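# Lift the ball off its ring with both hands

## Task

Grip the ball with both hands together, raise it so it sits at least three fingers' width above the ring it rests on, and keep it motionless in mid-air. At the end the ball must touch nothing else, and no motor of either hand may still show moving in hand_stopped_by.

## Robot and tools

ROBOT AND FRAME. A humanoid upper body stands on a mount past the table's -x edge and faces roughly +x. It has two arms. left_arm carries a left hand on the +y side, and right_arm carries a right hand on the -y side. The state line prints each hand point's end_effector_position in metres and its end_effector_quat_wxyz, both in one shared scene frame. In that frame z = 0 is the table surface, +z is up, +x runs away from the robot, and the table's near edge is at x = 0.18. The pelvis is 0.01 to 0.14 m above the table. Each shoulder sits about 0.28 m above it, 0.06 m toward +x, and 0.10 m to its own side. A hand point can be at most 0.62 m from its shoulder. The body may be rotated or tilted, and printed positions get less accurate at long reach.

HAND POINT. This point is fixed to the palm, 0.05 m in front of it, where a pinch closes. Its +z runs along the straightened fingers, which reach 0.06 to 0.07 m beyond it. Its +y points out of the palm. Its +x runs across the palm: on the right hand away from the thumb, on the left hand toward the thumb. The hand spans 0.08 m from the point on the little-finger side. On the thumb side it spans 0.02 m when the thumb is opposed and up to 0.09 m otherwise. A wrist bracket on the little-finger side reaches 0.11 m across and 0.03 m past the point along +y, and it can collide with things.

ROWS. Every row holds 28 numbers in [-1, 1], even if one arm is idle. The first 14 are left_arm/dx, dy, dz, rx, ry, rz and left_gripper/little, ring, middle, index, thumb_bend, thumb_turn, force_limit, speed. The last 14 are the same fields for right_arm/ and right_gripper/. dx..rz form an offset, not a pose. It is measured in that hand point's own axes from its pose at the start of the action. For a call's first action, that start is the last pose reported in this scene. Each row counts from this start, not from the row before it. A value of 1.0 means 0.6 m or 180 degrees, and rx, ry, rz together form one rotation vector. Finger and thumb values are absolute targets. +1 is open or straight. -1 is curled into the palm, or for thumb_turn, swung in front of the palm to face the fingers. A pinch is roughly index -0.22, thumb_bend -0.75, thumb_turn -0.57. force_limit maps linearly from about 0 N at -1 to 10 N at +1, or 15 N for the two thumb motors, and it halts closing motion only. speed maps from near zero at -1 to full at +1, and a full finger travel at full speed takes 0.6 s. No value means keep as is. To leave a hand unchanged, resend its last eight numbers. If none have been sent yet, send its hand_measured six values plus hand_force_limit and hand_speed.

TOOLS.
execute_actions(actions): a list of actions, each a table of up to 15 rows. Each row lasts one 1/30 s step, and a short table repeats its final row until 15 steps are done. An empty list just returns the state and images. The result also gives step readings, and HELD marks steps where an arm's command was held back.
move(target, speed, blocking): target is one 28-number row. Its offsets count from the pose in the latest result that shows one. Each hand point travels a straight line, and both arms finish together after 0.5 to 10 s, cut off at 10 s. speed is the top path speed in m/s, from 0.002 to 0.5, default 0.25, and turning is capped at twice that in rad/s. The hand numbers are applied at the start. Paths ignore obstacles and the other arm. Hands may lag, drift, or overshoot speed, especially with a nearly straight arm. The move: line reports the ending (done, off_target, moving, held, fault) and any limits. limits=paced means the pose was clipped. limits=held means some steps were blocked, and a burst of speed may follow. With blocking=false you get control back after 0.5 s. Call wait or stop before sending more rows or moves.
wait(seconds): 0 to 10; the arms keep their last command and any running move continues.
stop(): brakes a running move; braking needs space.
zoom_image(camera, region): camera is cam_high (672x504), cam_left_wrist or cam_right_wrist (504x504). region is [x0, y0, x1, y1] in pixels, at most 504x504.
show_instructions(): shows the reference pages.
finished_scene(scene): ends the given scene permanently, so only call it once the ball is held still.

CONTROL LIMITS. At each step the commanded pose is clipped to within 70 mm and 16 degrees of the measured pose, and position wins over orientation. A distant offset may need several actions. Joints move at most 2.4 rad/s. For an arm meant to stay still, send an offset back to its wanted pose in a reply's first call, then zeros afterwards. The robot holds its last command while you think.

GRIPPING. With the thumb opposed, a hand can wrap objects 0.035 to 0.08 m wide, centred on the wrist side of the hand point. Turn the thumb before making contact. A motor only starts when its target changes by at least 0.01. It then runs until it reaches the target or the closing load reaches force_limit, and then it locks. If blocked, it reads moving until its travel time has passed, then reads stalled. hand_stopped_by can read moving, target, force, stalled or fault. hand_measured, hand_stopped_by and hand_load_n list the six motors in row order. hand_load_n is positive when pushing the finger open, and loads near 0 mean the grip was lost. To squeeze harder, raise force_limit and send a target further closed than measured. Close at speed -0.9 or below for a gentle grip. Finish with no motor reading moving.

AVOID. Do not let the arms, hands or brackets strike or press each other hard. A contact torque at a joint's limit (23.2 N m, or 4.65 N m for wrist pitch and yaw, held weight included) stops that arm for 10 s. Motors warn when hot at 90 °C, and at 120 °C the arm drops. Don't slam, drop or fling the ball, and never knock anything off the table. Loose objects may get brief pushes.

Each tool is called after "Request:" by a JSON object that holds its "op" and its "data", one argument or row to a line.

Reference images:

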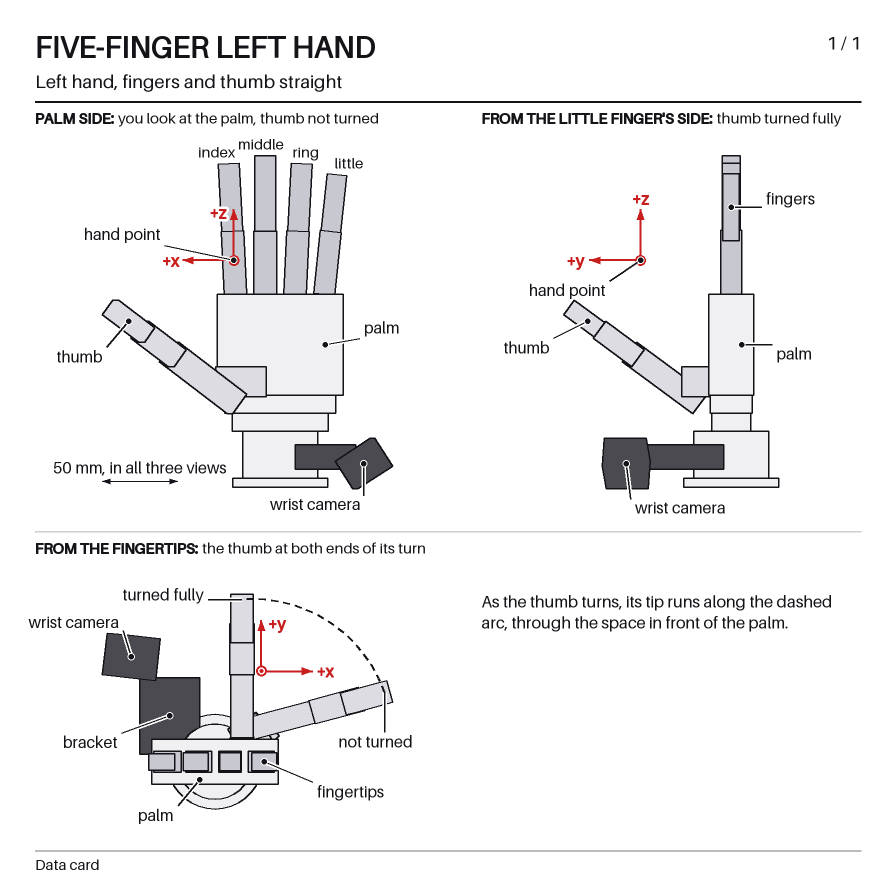

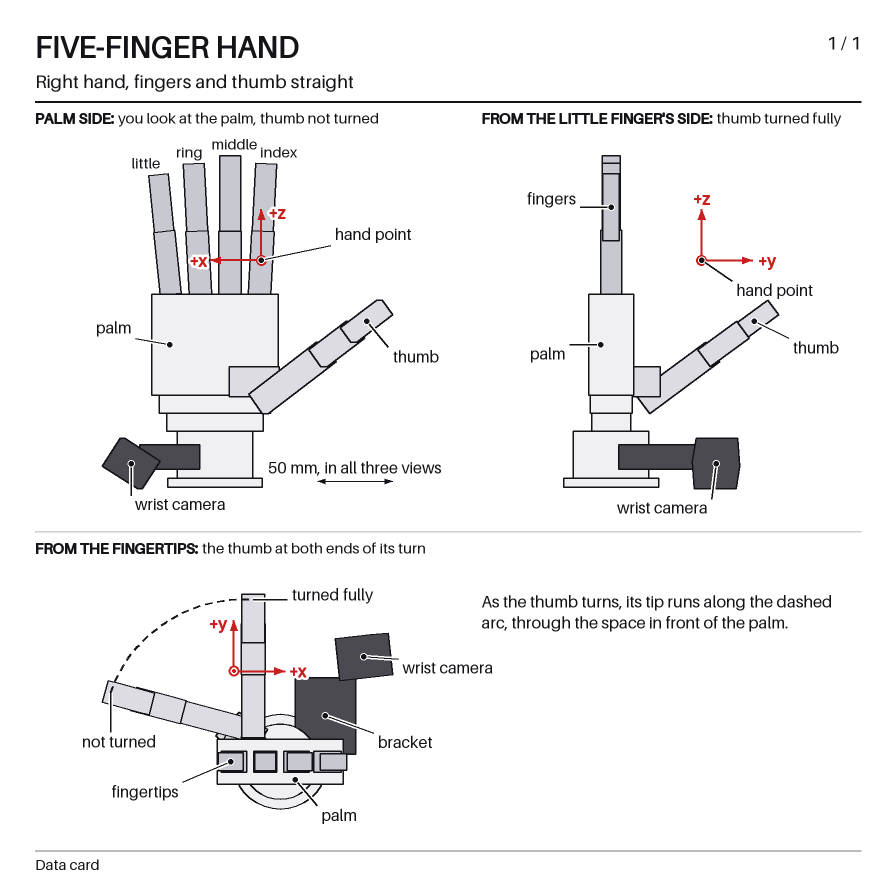

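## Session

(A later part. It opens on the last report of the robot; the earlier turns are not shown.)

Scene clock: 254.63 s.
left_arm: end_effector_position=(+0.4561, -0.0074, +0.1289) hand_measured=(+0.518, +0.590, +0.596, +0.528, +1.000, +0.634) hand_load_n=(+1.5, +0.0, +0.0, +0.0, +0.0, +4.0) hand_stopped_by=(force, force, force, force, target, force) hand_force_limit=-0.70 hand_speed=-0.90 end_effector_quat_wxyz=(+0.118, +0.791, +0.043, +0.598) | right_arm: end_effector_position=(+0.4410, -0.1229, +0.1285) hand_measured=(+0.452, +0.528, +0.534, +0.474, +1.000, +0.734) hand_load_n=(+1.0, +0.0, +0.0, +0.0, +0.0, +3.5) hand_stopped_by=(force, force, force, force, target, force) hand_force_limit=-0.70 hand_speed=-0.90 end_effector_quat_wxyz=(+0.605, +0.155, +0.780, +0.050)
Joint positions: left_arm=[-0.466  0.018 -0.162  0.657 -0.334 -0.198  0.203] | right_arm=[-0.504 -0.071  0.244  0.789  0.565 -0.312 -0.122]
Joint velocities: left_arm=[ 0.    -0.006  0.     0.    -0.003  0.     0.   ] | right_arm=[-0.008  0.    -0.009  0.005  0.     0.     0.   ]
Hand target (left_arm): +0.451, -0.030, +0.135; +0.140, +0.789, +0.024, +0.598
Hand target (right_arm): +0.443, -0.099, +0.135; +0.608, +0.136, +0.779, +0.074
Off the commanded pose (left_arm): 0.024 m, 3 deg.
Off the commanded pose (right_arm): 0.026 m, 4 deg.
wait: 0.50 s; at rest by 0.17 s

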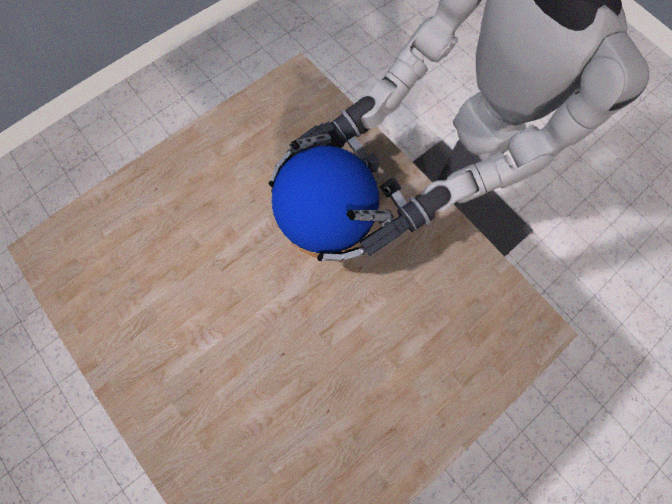

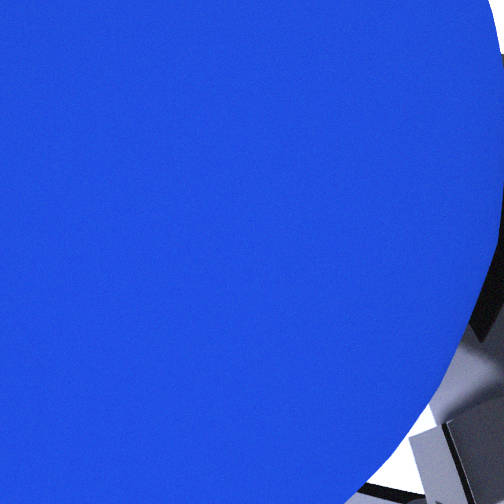

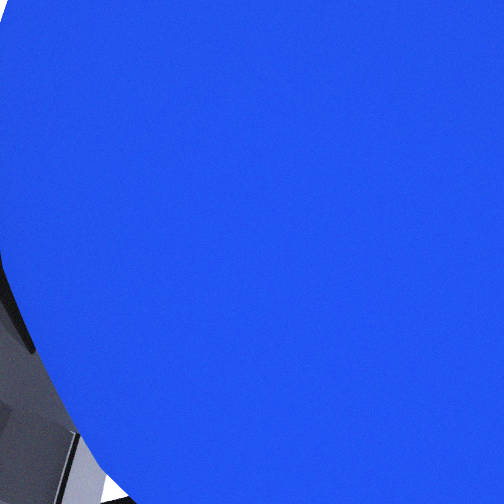

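Request:
{"op": "execute_actions", "data": {
  "actions": [
    [[-0.001,0.0395,-0.005,-0.0185,-0.001,0.001,0.2,0.2,0.2,0.2,1,-0.2,-0.6,-0.9,0.001,0.041,-0.004,-0.0196,0.001,0,0.2,0.2,0.2,0.2,1,-0.2,-0.6,-0.9]]
  ]
}}

Request:
{"op": "wait", "data": {
  "seconds": 0.5
}}

Scene clock: 269.57 s.
left_arm: end_effector_position=(+0.4564, -0.0069, +0.1288) hand_measured=(+0.514, +0.570, +0.564, +0.502, +1.000, +0.634) hand_load_n=(+0.0, +0.0, +2.5, +1.5, +0.0, +2.5) hand_stopped_by=(force, force, force, force, target, force) hand_force_limit=-0.60 hand_speed=-0.90 end_effector_quat_wxyz=(+0.116, +0.792, +0.043, +0.598) | right_arm: end_effector_position=(+0.4411, -0.1235, +0.1283) hand_measured=(+0.446, +0.508, +0.508, +0.452, +1.000, +0.734) hand_load_n=(+0.0, +1.0, +2.0, +1.0, +0.0, +2.0) hand_stopped_by=(force, force, force, force, target, force) hand_force_limit=-0.60 hand_speed=-0.90 end_effector_quat_wxyz=(+0.604, +0.156, +0.780, +0.049)
Joint positions: left_arm=[-0.467  0.022 -0.169  0.656 -0.337 -0.198  0.21 ] | right_arm=[-0.504 -0.073  0.248  0.786  0.569 -0.31  -0.127]
Joint velocities: left_arm=[-0.011  0.012 -0.012 -0.005 -0.008  0.     0.002] | right_arm=[ 0.003 -0.005  0.006 -0.005  0.     0.    -0.002]
Hand target (left_arm): +0.451, -0.030, +0.135; +0.140, +0.788, +0.024, +0.599
Hand target (right_arm): +0.443, -0.100, +0.136; +0.608, +0.137, +0.778, +0.074
Off the commanded pose (left_arm): 0.025 m, 4 deg.
Off the commanded pose (right_arm): 0.025 m, 4 deg.
Step readings (end_effector_position):
0: left_arm (+0.4561, -0.0074, +0.1289) | right_arm (+0.4410, -0.1229, +0.1285)
1: left_arm (+0.4561, -0.0074, +0.1288) | right_arm (+0.4410, -0.1229, +0.1285)
2: left_arm (+0.4561, -0.0074, +0.1288) | right_arm (+0.4411, -0.1229, +0.1285)
4: left_arm (+0.4561, -0.0073, +0.1288) | right_arm (+0.4411, -0.1231, +0.1285)
8: left_arm (+0.4563, -0.0068, +0.1288) | right_arm (+0.4411, -0.1235, +0.1283)
15: end_effector_position above

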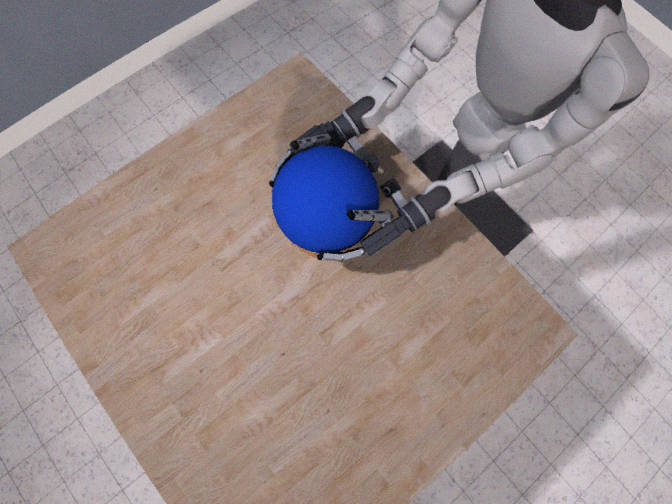

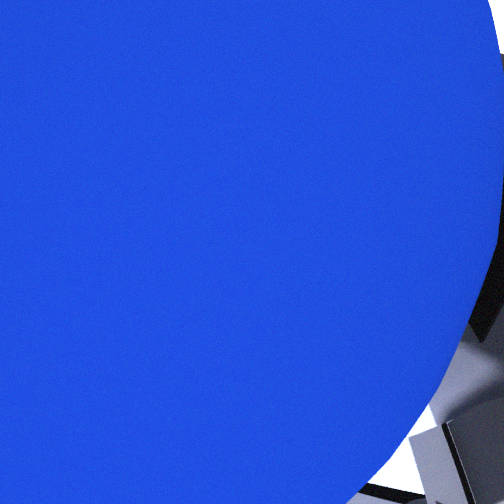

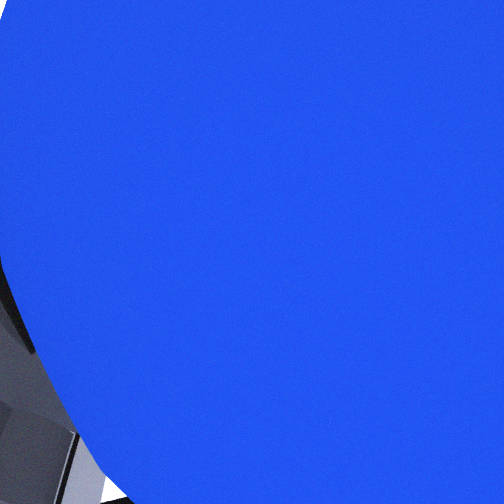

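Scene clock: 270.07 s.
left_arm: end_effector_position=(+0.4564, -0.0069, +0.1288) hand_measured=(+0.514, +0.570, +0.564, +0.502, +1.000, +0.634) hand_load_n=(+0.0, +0.0, +2.5, +1.5, +0.0, +2.5) hand_stopped_by=(force, force, force, force, target, force) hand_force_limit=-0.60 hand_speed=-0.90 end_effector_quat_wxyz=(+0.116, +0.792, +0.043, +0.598) | right_arm: end_effector_position=(+0.4411, -0.1235, +0.1283) hand_measured=(+0.446, +0.508, +0.508, +0.452, +1.000, +0.734) hand_load_n=(+0.0, +1.0, +2.0, +1.0, +0.0, +2.0) hand_stopped_by=(force, force, force, force, target, force) hand_force_limit=-0.60 hand_speed=-0.90 end_effector_quat_wxyz=(+0.604, +0.156, +0.780, +0.049)
Joint positions: left_arm=[-0.467  0.022 -0.169  0.656 -0.337 -0.198  0.21 ] | right_arm=[-0.504 -0.073  0.248  0.786  0.57  -0.31  -0.127]
Joint velocities: left_arm=[ 0.    -0.005 -0.002  0.005  0.003  0.     0.   ] | right_arm=[0.003 0.    0.003 0.    0.008 0.    0.   ]
Hand target (left_arm): +0.451, -0.030, +0.135; +0.140, +0.788, +0.024, +0.599
Hand target (right_arm): +0.443, -0.100, +0.136; +0.608, +0.137, +0.778, +0.074
Off the commanded pose (left_arm): 0.025 m, 4 deg.
Off the commanded pose (right_arm): 0.025 m, 4 deg.
wait: 0.50 s; at rest by 0.17 s

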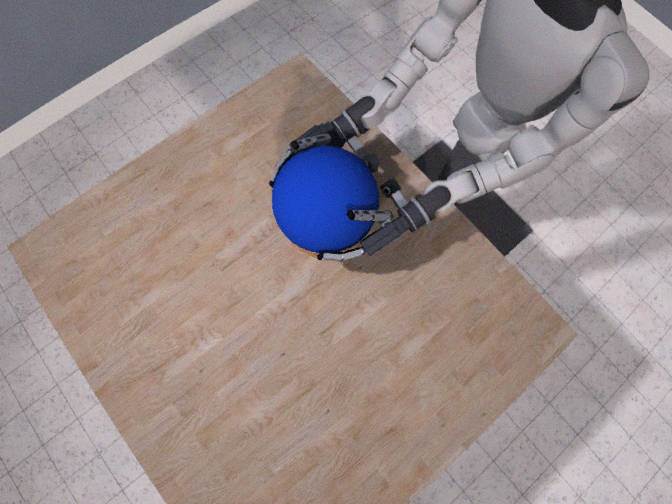

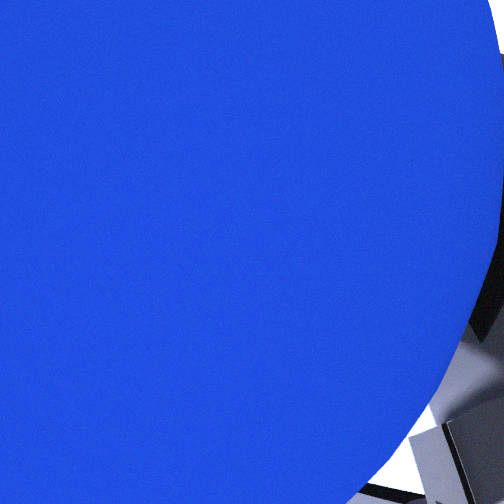

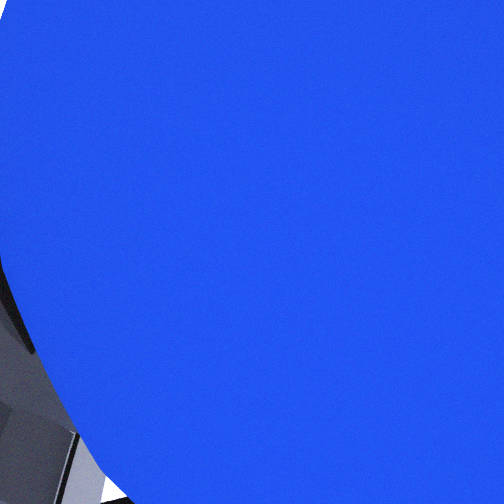

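Request:
{"op": "execute_actions", "data": {
  "actions": [
    [[-0.0005,0.0412,-0.0051,-0.02,-0.001,0.001,0.2,0.2,0.2,0.2,1,-0.2,-0.6,-0.9,0.0005,0.0412,-0.0041,-0.02,0.001,0,0.2,0.2,0.2,0.2,1,-0.2,-0.6,-0.9],[0.0009,0.0417,-0.0055,-0.02,-0.001,0.001,0.2,0.2,0.2,0.2,1,-0.2,-0.6,-0.9,-0.0009,0.0418,-0.0045,-0.02,0.001,0,0.2,0.2,0.2,0.2,1,-0.2,-0.6,-0.9],[0.0031,0.0425,-0.0061,-0.02,-0.001,0.001,0.2,0.2,0.2,0.2,1,-0.2,-0.6,-0.9,-0.0030,0.0427,-0.0051,-0.02,0.001,0,0.2,0.2,0.2,0.2,1,-0.2,-0.6,-0.9],[0.0058,0.0436,-0.0069,-0.02,-0.001,0.001,0.2,0.2,0.2,0.2,1,-0.2,-0.6,-0.9,-0.0058,0.0438,-0.0059,-0.02,0.001,0,0.2,0.2,0.2,0.2,1,-0.2,-0.6,-0.9],[0.0091,0.0449,-0.0077,-0.02,-0.001,0.001,0.2,0.2,0.2,0.2,1,-0.2,-0.6,-0.9,-0.0090,0.0452,-0.0069,-0.02,0.001,0,0.2,0.2,0.2,0.2,1,-0.2,-0.6,-0.9],[0.0127,0.0462,-0.0087,-0.02,-0.001,0.001,0.2,0.2,0.2,0.2,1,-0.2,-0.6,-0.9,-0.0126,0.0467,-0.0079,-0.02,0.001,0,0.2,0.2,0.2,0.2,1,-0.2,-0.6,-0.9],[0.0166,0.0477,-0.0098,-0.02,-0.001,0.001,0.2,0.2,0.2,0.2,1,-0.2,-0.6,-0.9,-0.0164,0.0482,-0.0090,-0.02,0.001,0,0.2,0.2,0.2,0.2,1,-0.2,-0.6,-0.9],[0.0204,0.0492,-0.0108,-0.02,-0.001,0.001,0.2,0.2,0.2,0.2,1,-0.2,-0.6,-0.9,-0.0203,0.0499,-0.0100,-0.02,0.001,0,0.2,0.2,0.2,0.2,1,-0.2,-0.6,-0.9],[0.0243,0.0507,-0.0119,-0.02,-0.001,0.001,0.2,0.2,0.2,0.2,1,-0.2,-0.6,-0.9,-0.0241,0.0514,-0.0111,-0.02,0.001,0,0.2,0.2,0.2,0.2,1,-0.2,-0.6,-0.9],[0.0279,0.0520,-0.0129,-0.02,-0.001,0.001,0.2,0.2,0.2,0.2,1,-0.2,-0.6,-0.9,-0.0277,0.0529,-0.0121,-0.02,0.001,0,0.2,0.2,0.2,0.2,1,-0.2,-0.6,-0.9],[0.0312,0.0533,-0.0137,-0.02,-0.001,0.001,0.2,0.2,0.2,0.2,1,-0.2,-0.6,-0.9,-0.0309,0.0543,-0.0131,-0.02,0.001,0,0.2,0.2,0.2,0.2,1,-0.2,-0.6,-0.9],[0.0339,0.0544,-0.0145,-0.02,-0.001,0.001,0.2,0.2,0.2,0.2,1,-0.2,-0.6,-0.9,-0.0337,0.0554,-0.0139,-0.02,0.001,0,0.2,0.2,0.2,0.2,1,-0.2,-0.6,-0.9],[0.0361,0.0552,-0.0151,-0.02,-0.001,0.001,0.2,0.2,0.2,0.2,1,-0.2,-0.6,-0.9,-0.0358,0.0563,-0.0145,-0.02,0.001,0,0.2,0.2,0.2,0.2,1,-0.2,-0.6,-0.9],[0.0375,0.0557,-0.0155,-0.02,-0.001,0.001,0.2,0.2,0.2,0.2,1,-0.2,-0.6,-0.9,-0.0372,0.0569,-0.0149,-0.02,0.001,0,0.2,0.2,0.2,0.2,1,-0.2,-0.6,-0.9],[0.038,0.0559,-0.0156,-0.02,-0.001,0.001,0.2,0.2,0.2,0.2,1,-0.2,-0.6,-0.9,-0.0377,0.0571,-0.015,-0.02,0.001,0,0.2,0.2,0.2,0.2,1,-0.2,-0.6,-0.9]]
  ]
}}

Request:
{"op": "wait", "data": {
  "seconds": 0.5
}}

Scene clock: 291.60 s.
left_arm: end_effector_position=(+0.4595, -0.0071, +0.1581) hand_measured=(+0.514, +0.570, +0.564, +0.502, +1.000, +0.634) hand_load_n=(+0.0, +0.0, +0.0, +0.0, +0.0, +0.0) hand_stopped_by=(force, force, force, force, target, force) hand_force_limit=-0.60 hand_speed=-0.90 end_effector_quat_wxyz=(+0.111, +0.785, +0.041, +0.608) | right_arm: end_effector_position=(+0.4452, -0.1257, +0.1583) hand_measured=(+0.446, +0.508, +0.508, +0.452, +1.000, +0.734) hand_load_n=(+0.5, +0.0, +0.0, +0.0, +0.0, +0.0) hand_stopped_by=(force, force, force, force, target, force) hand_force_limit=-0.60 hand_speed=-0.90 end_effector_quat_wxyz=(+0.613, +0.157, +0.773, +0.044)
Joint positions: left_arm=[-0.431  0.051 -0.194  0.416 -0.341 -0.03   0.284] | right_arm=[-0.455 -0.132  0.273  0.518  0.584 -0.152 -0.237]
Joint velocities: left_arm=[ 0.057  0.044 -0.031 -0.41  -0.034  0.343  0.142] | right_arm=[ 0.06  -0.11   0.044 -0.459  0.051  0.329 -0.218]
Hand target (left_arm): +0.451, -0.032, +0.161; +0.139, +0.787, +0.023, +0.600
Hand target (right_arm): +0.444, -0.100, +0.162; +0.610, +0.140, +0.777, +0.072
Off the commanded pose (left_arm): 0.028 m, 4 deg.
Off the commanded pose (right_arm): 0.029 m, 4 deg.
Step readings (end_effector_position):
0: left_arm (+0.4564, -0.0069, +0.1288) | right_arm (+0.4411, -0.1235, +0.1283)
1: left_arm (+0.4564, -0.0069, +0.1288) | right_arm (+0.4411, -0.1235, +0.1283)
2: left_arm (+0.4564, -0.0068, +0.1288) | right_arm (+0.4413, -0.1235, +0.1283)
4: left_arm (+0.4566, -0.0069, +0.1292) | right_arm (+0.4413, -0.1237, +0.1283)
8: left_arm (+0.4564, -0.0076, +0.1356) | right_arm (+0.4417, -0.1246, +0.1353)
15: end_effector_position above

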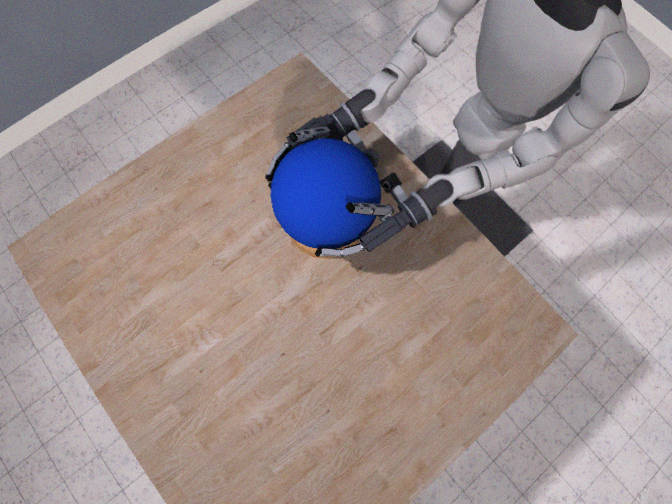

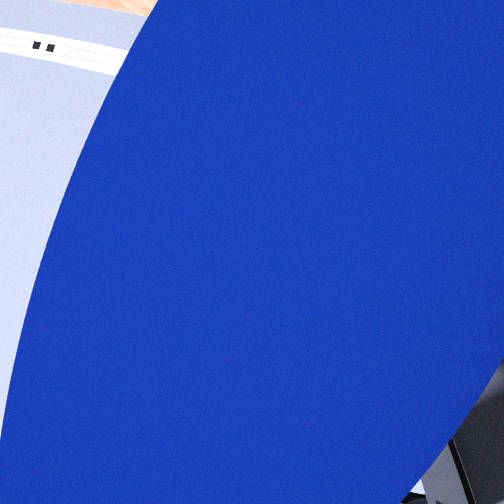

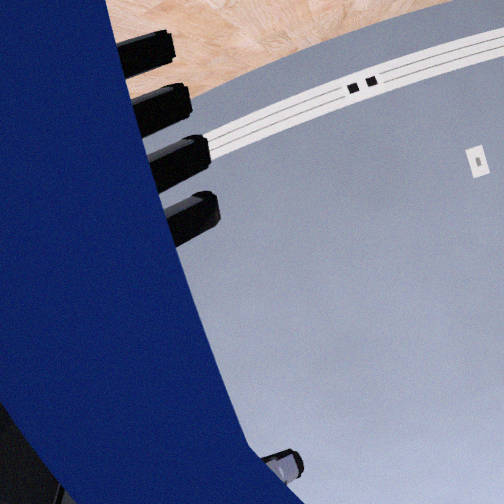

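Scene clock: 292.10 s.
left_arm: end_effector_position=(+0.4585, -0.0071, +0.1568) hand_measured=(+0.514, +0.570, +0.564, +0.502, +1.000, +0.634) hand_load_n=(+0.5, +0.0, +0.0, +0.0, +0.0, +0.0) hand_stopped_by=(force, force, force, force, target, force) hand_force_limit=-0.60 hand_speed=-0.90 end_effector_quat_wxyz=(+0.110, +0.788, +0.040, +0.604) | right_arm: end_effector_position=(+0.4442, -0.1259, +0.1572) hand_measured=(+0.446, +0.508, +0.508, +0.452, +1.000, +0.734) hand_load_n=(+0.5, +0.0, +0.0, +0.0, +0.0, +0.0) hand_stopped_by=(force, force, force, force, target, force) hand_force_limit=-0.60 hand_speed=-0.90 end_effector_quat_wxyz=(+0.609, +0.157, +0.776, +0.043)
Joint positions: left_arm=[-0.424  0.053 -0.197  0.398 -0.342 -0.009  0.291] | right_arm=[-0.448 -0.137  0.276  0.498  0.587 -0.132 -0.249]
Joint velocities: left_arm=[ 0.003  0.003  0.008 -0.009  0.006  0.     0.   ] | right_arm=[-0.002 -0.005  0.006 -0.005 -0.002  0.     0.   ]
Hand target (left_arm): +0.451, -0.032, +0.161; +0.139, +0.787, +0.023, +0.600
Hand target (right_arm): +0.444, -0.100, +0.162; +0.610, +0.140, +0.777, +0.072
Off the commanded pose (left_arm): 0.027 m, 4 deg.
Off the commanded pose (right_arm): 0.029 m, 4 deg.
wait: 0.50 s; at rest by 0.33 s

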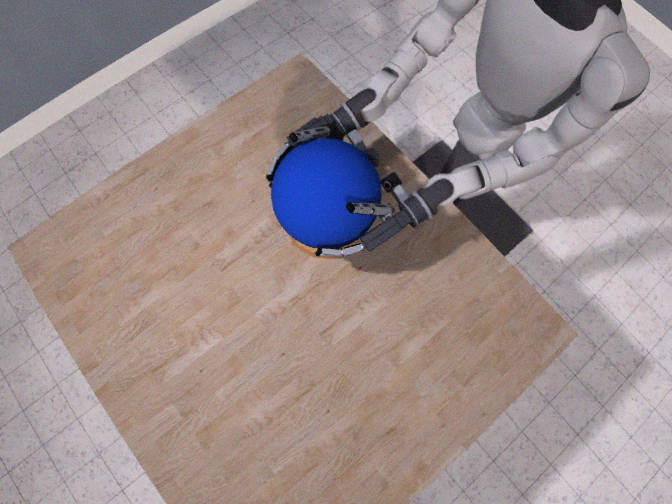

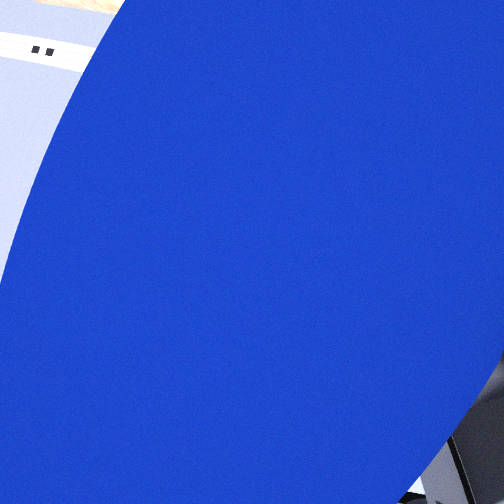

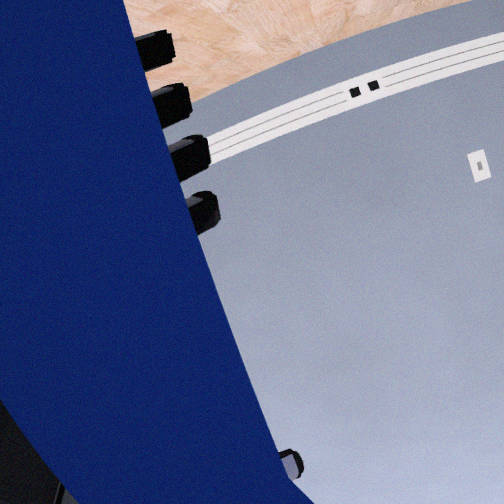

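Request:
{"op": "zoom_image", "data": {
  "camera": "cam_high",
  "region": [250, 100, 450, 290]
}}

Region (250, 100, 450, 290) of cam_high's 672x504 image, scaled by 2.520, with more detail than that image has; it fills the top 479 rows of this view, and the rest is white.

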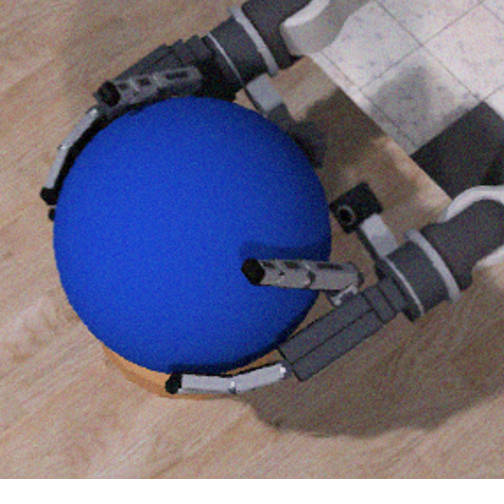

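Request:
{"op": "execute_actions", "data": {
  "actions": [
    [[-0.005,0.046,-0.0085,-0.0211,-0.0036,-0.0029,0.1,0.1,0.1,0.1,1,-0.2,-0.6,-0.9,0.0054,0.047,-0.0077,-0.021,0.0033,0.0027,0.1,0.1,0.1,0.1,1,-0.2,-0.6,-0.9],[-0.005,0.047,-0.0085,-0.0211,-0.0036,-0.0029,0.1,0.1,0.1,0.1,1,-0.2,-0.6,-0.9,0.0054,0.048,-0.0077,-0.021,0.0033,0.0027,0.1,0.1,0.1,0.1,1,-0.2,-0.6,-0.9],[-0.005,0.048,-0.0085,-0.0215,-0.0036,-0.0029,0.1,0.1,0.1,0.1,1,-0.2,-0.6,-0.9,0.0054,0.049,-0.0077,-0.0215,0.0033,0.0027,0.1,0.1,0.1,0.1,1,-0.2,-0.6,-0.9],[-0.005,0.049,-0.0085,-0.022,-0.0036,-0.0029,0.1,0.1,0.1,0.1,1,-0.2,-0.6,-0.9,0.0054,0.050,-0.0077,-0.022,0.0033,0.0027,0.1,0.1,0.1,0.1,1,-0.2,-0.6,-0.9],[-0.005,0.050,-0.0085,-0.0225,-0.0036,-0.0029,0.1,0.1,0.1,0.1,1,-0.2,-0.6,-0.9,0.0054,0.051,-0.0077,-0.0225,0.0033,0.0027,0.1,0.1,0.1,0.1,1,-0.2,-0.6,-0.9],[-0.005,0.051,-0.0085,-0.023,-0.0036,-0.0029,0.1,0.1,0.1,0.1,1,-0.2,-0.6,-0.9,0.0054,0.052,-0.0077,-0.023,0.0033,0.0027,0.1,0.1,0.1,0.1,1,-0.2,-0.6,-0.9],[-0.005,0.052,-0.0085,-0.0235,-0.0036,-0.0029,0.1,0.1,0.1,0.1,1,-0.2,-0.6,-0.9,0.0054,0.053,-0.0077,-0.0235,0.0033,0.0027,0.1,0.1,0.1,0.1,1,-0.2,-0.6,-0.9],[-0.005,0.053,-0.0085,-0.024,-0.0036,-0.0029,0.1,0.1,0.1,0.1,1,-0.2,-0.6,-0.9,0.0054,0.054,-0.0077,-0.024,0.0033,0.0027,0.1,0.1,0.1,0.1,1,-0.2,-0.6,-0.9],[-0.005,0.054,-0.0085,-0.0245,-0.0036,-0.0029,0.1,0.1,0.1,0.1,1,-0.2,-0.6,-0.9,0.0054,0.055,-0.0077,-0.0245,0.0033,0.0027,0.1,0.1,0.1,0.1,1,-0.2,-0.6,-0.9],[-0.005,0.055,-0.0085,-0.025,-0.0036,-0.0029,0.1,0.1,0.1,0.1,1,-0.2,-0.6,-0.9,0.0054,0.056,-0.0077,-0.025,0.0033,0.0027,0.1,0.1,0.1,0.1,1,-0.2,-0.6,-0.9]]
  ]
}}

Request:
{"op": "wait", "data": {
  "seconds": 1.0
}}

Scene clock: 320.07 s.
left_arm: end_effector_position=(+0.4588, -0.0071, +0.1573) hand_measured=(+0.504, +0.548, +0.536, +0.454, +1.000, +0.634) hand_load_n=(+0.0, +0.0, +0.5, +2.0, +0.0, +0.0) hand_stopped_by=(force, force, force, force, target, force) hand_force_limit=-0.60 hand_speed=-0.90 end_effector_quat_wxyz=(+0.108, +0.788, +0.042, +0.605) | right_arm: end_effector_position=(+0.4442, -0.1268, +0.1576) hand_measured=(+0.436, +0.486, +0.476, +0.398, +1.000, +0.734) hand_load_n=(+1.0, +0.0, +1.5, +2.5, +0.0, +0.0) hand_stopped_by=(force, force, force, force, target, force) hand_force_limit=-0.60 hand_speed=-0.90 end_effector_quat_wxyz=(+0.608, +0.163, +0.776, +0.040)
Joint positions: left_arm=[-0.426  0.053 -0.203  0.397 -0.346 -0.012  0.304] | right_arm=[-0.446 -0.137  0.284  0.489  0.594 -0.133 -0.268]
Joint velocities: left_arm=[-0.009  0.009 -0.017  0.009 -0.012 -0.004  0.003] | right_arm=[-0.003 -0.026  0.015  0.     0.011 -0.004 -0.006]
Hand target (left_arm): +0.449, -0.038, +0.164; +0.143, +0.786, +0.019, +0.602
Hand target (right_arm): +0.445, -0.093, +0.165; +0.611, +0.138, +0.776, +0.077
Off the commanded pose (left_arm): 0.034 m, 5 deg.
Off the commanded pose (right_arm): 0.035 m, 5 deg.
Step readings (end_effector_position):
0: left_arm (+0.4585, -0.0071, +0.1568) | right_arm (+0.4442, -0.1259, +0.1572)
1: left_arm (+0.4585, -0.0071, +0.1568) | right_arm (+0.4442, -0.1259, +0.1572)
2: left_arm (+0.4585, -0.0071, +0.1569) | right_arm (+0.4442, -0.1260, +0.1574)
4: left_arm (+0.4586, -0.0071, +0.1573) | right_arm (+0.4442, -0.1261, +0.1579)
8: left_arm (+0.4587, -0.0069, +0.1572) | right_arm (+0.4442, -0.1263, +0.1575)
15: end_effector_position above

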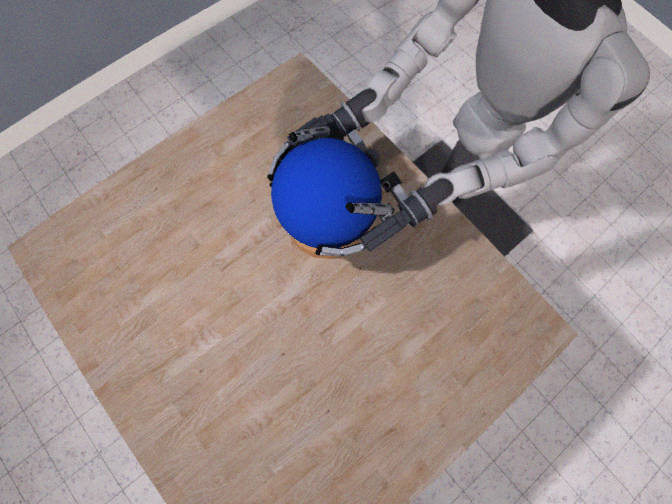

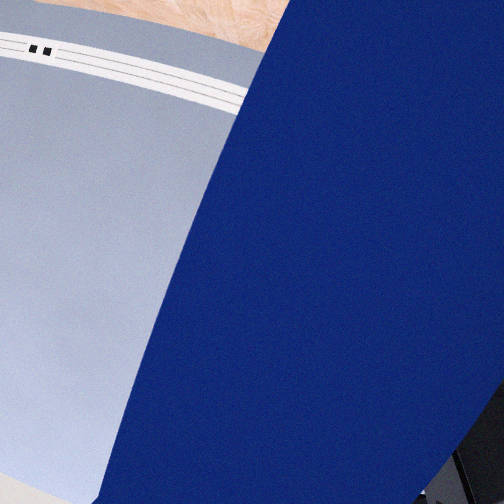

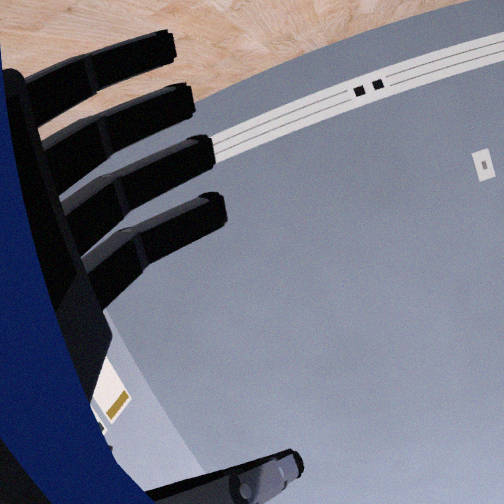

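Scene clock: 321.07 s.
left_arm: end_effector_position=(+0.4588, -0.0071, +0.1573) hand_measured=(+0.504, +0.548, +0.536, +0.454, +1.000, +0.634) hand_load_n=(+0.0, +0.0, +0.5, +2.0, +0.0, +0.0) hand_stopped_by=(force, force, force, force, target, force) hand_force_limit=-0.60 hand_speed=-0.90 end_effector_quat_wxyz=(+0.108, +0.788, +0.042, +0.605) | right_arm: end_effector_position=(+0.4442, -0.1268, +0.1576) hand_measured=(+0.436, +0.486, +0.476, +0.398, +1.000, +0.734) hand_load_n=(+1.0, +0.0, +1.5, +2.5, +0.0, +0.0) hand_stopped_by=(force, force, force, force, target, force) hand_force_limit=-0.60 hand_speed=-0.90 end_effector_quat_wxyz=(+0.608, +0.163, +0.776, +0.040)
Joint positions: left_arm=[-0.426  0.053 -0.204  0.398 -0.346 -0.012  0.304] | right_arm=[-0.446 -0.138  0.285  0.489  0.595 -0.133 -0.268]
Joint velocities: left_arm=[-0.003  0.012  0.002  0.006  0.     0.     0.   ] | right_arm=[ 0.012  0.002 -0.003  0.     0.     0.     0.   ]
Hand target (left_arm): +0.449, -0.038, +0.164; +0.143, +0.786, +0.019, +0.602
Hand target (right_arm): +0.445, -0.093, +0.165; +0.611, +0.138, +0.776, +0.077
Off the commanded pose (left_arm): 0.034 m, 5 deg.
Off the commanded pose (right_arm): 0.035 m, 5 deg.
wait: 1.00 s; at rest by 0.17 s

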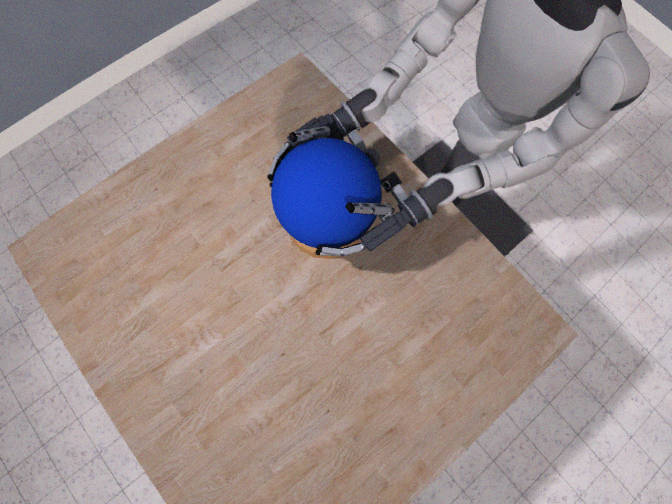

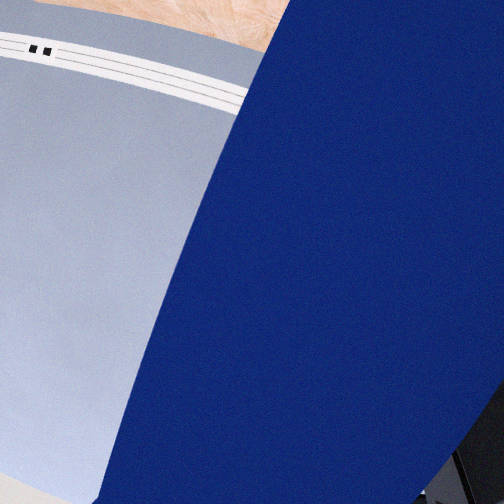

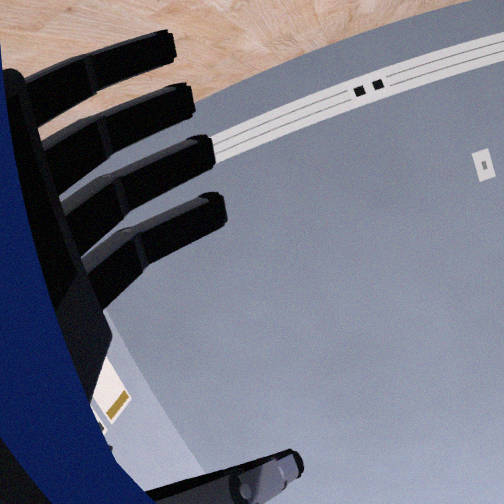

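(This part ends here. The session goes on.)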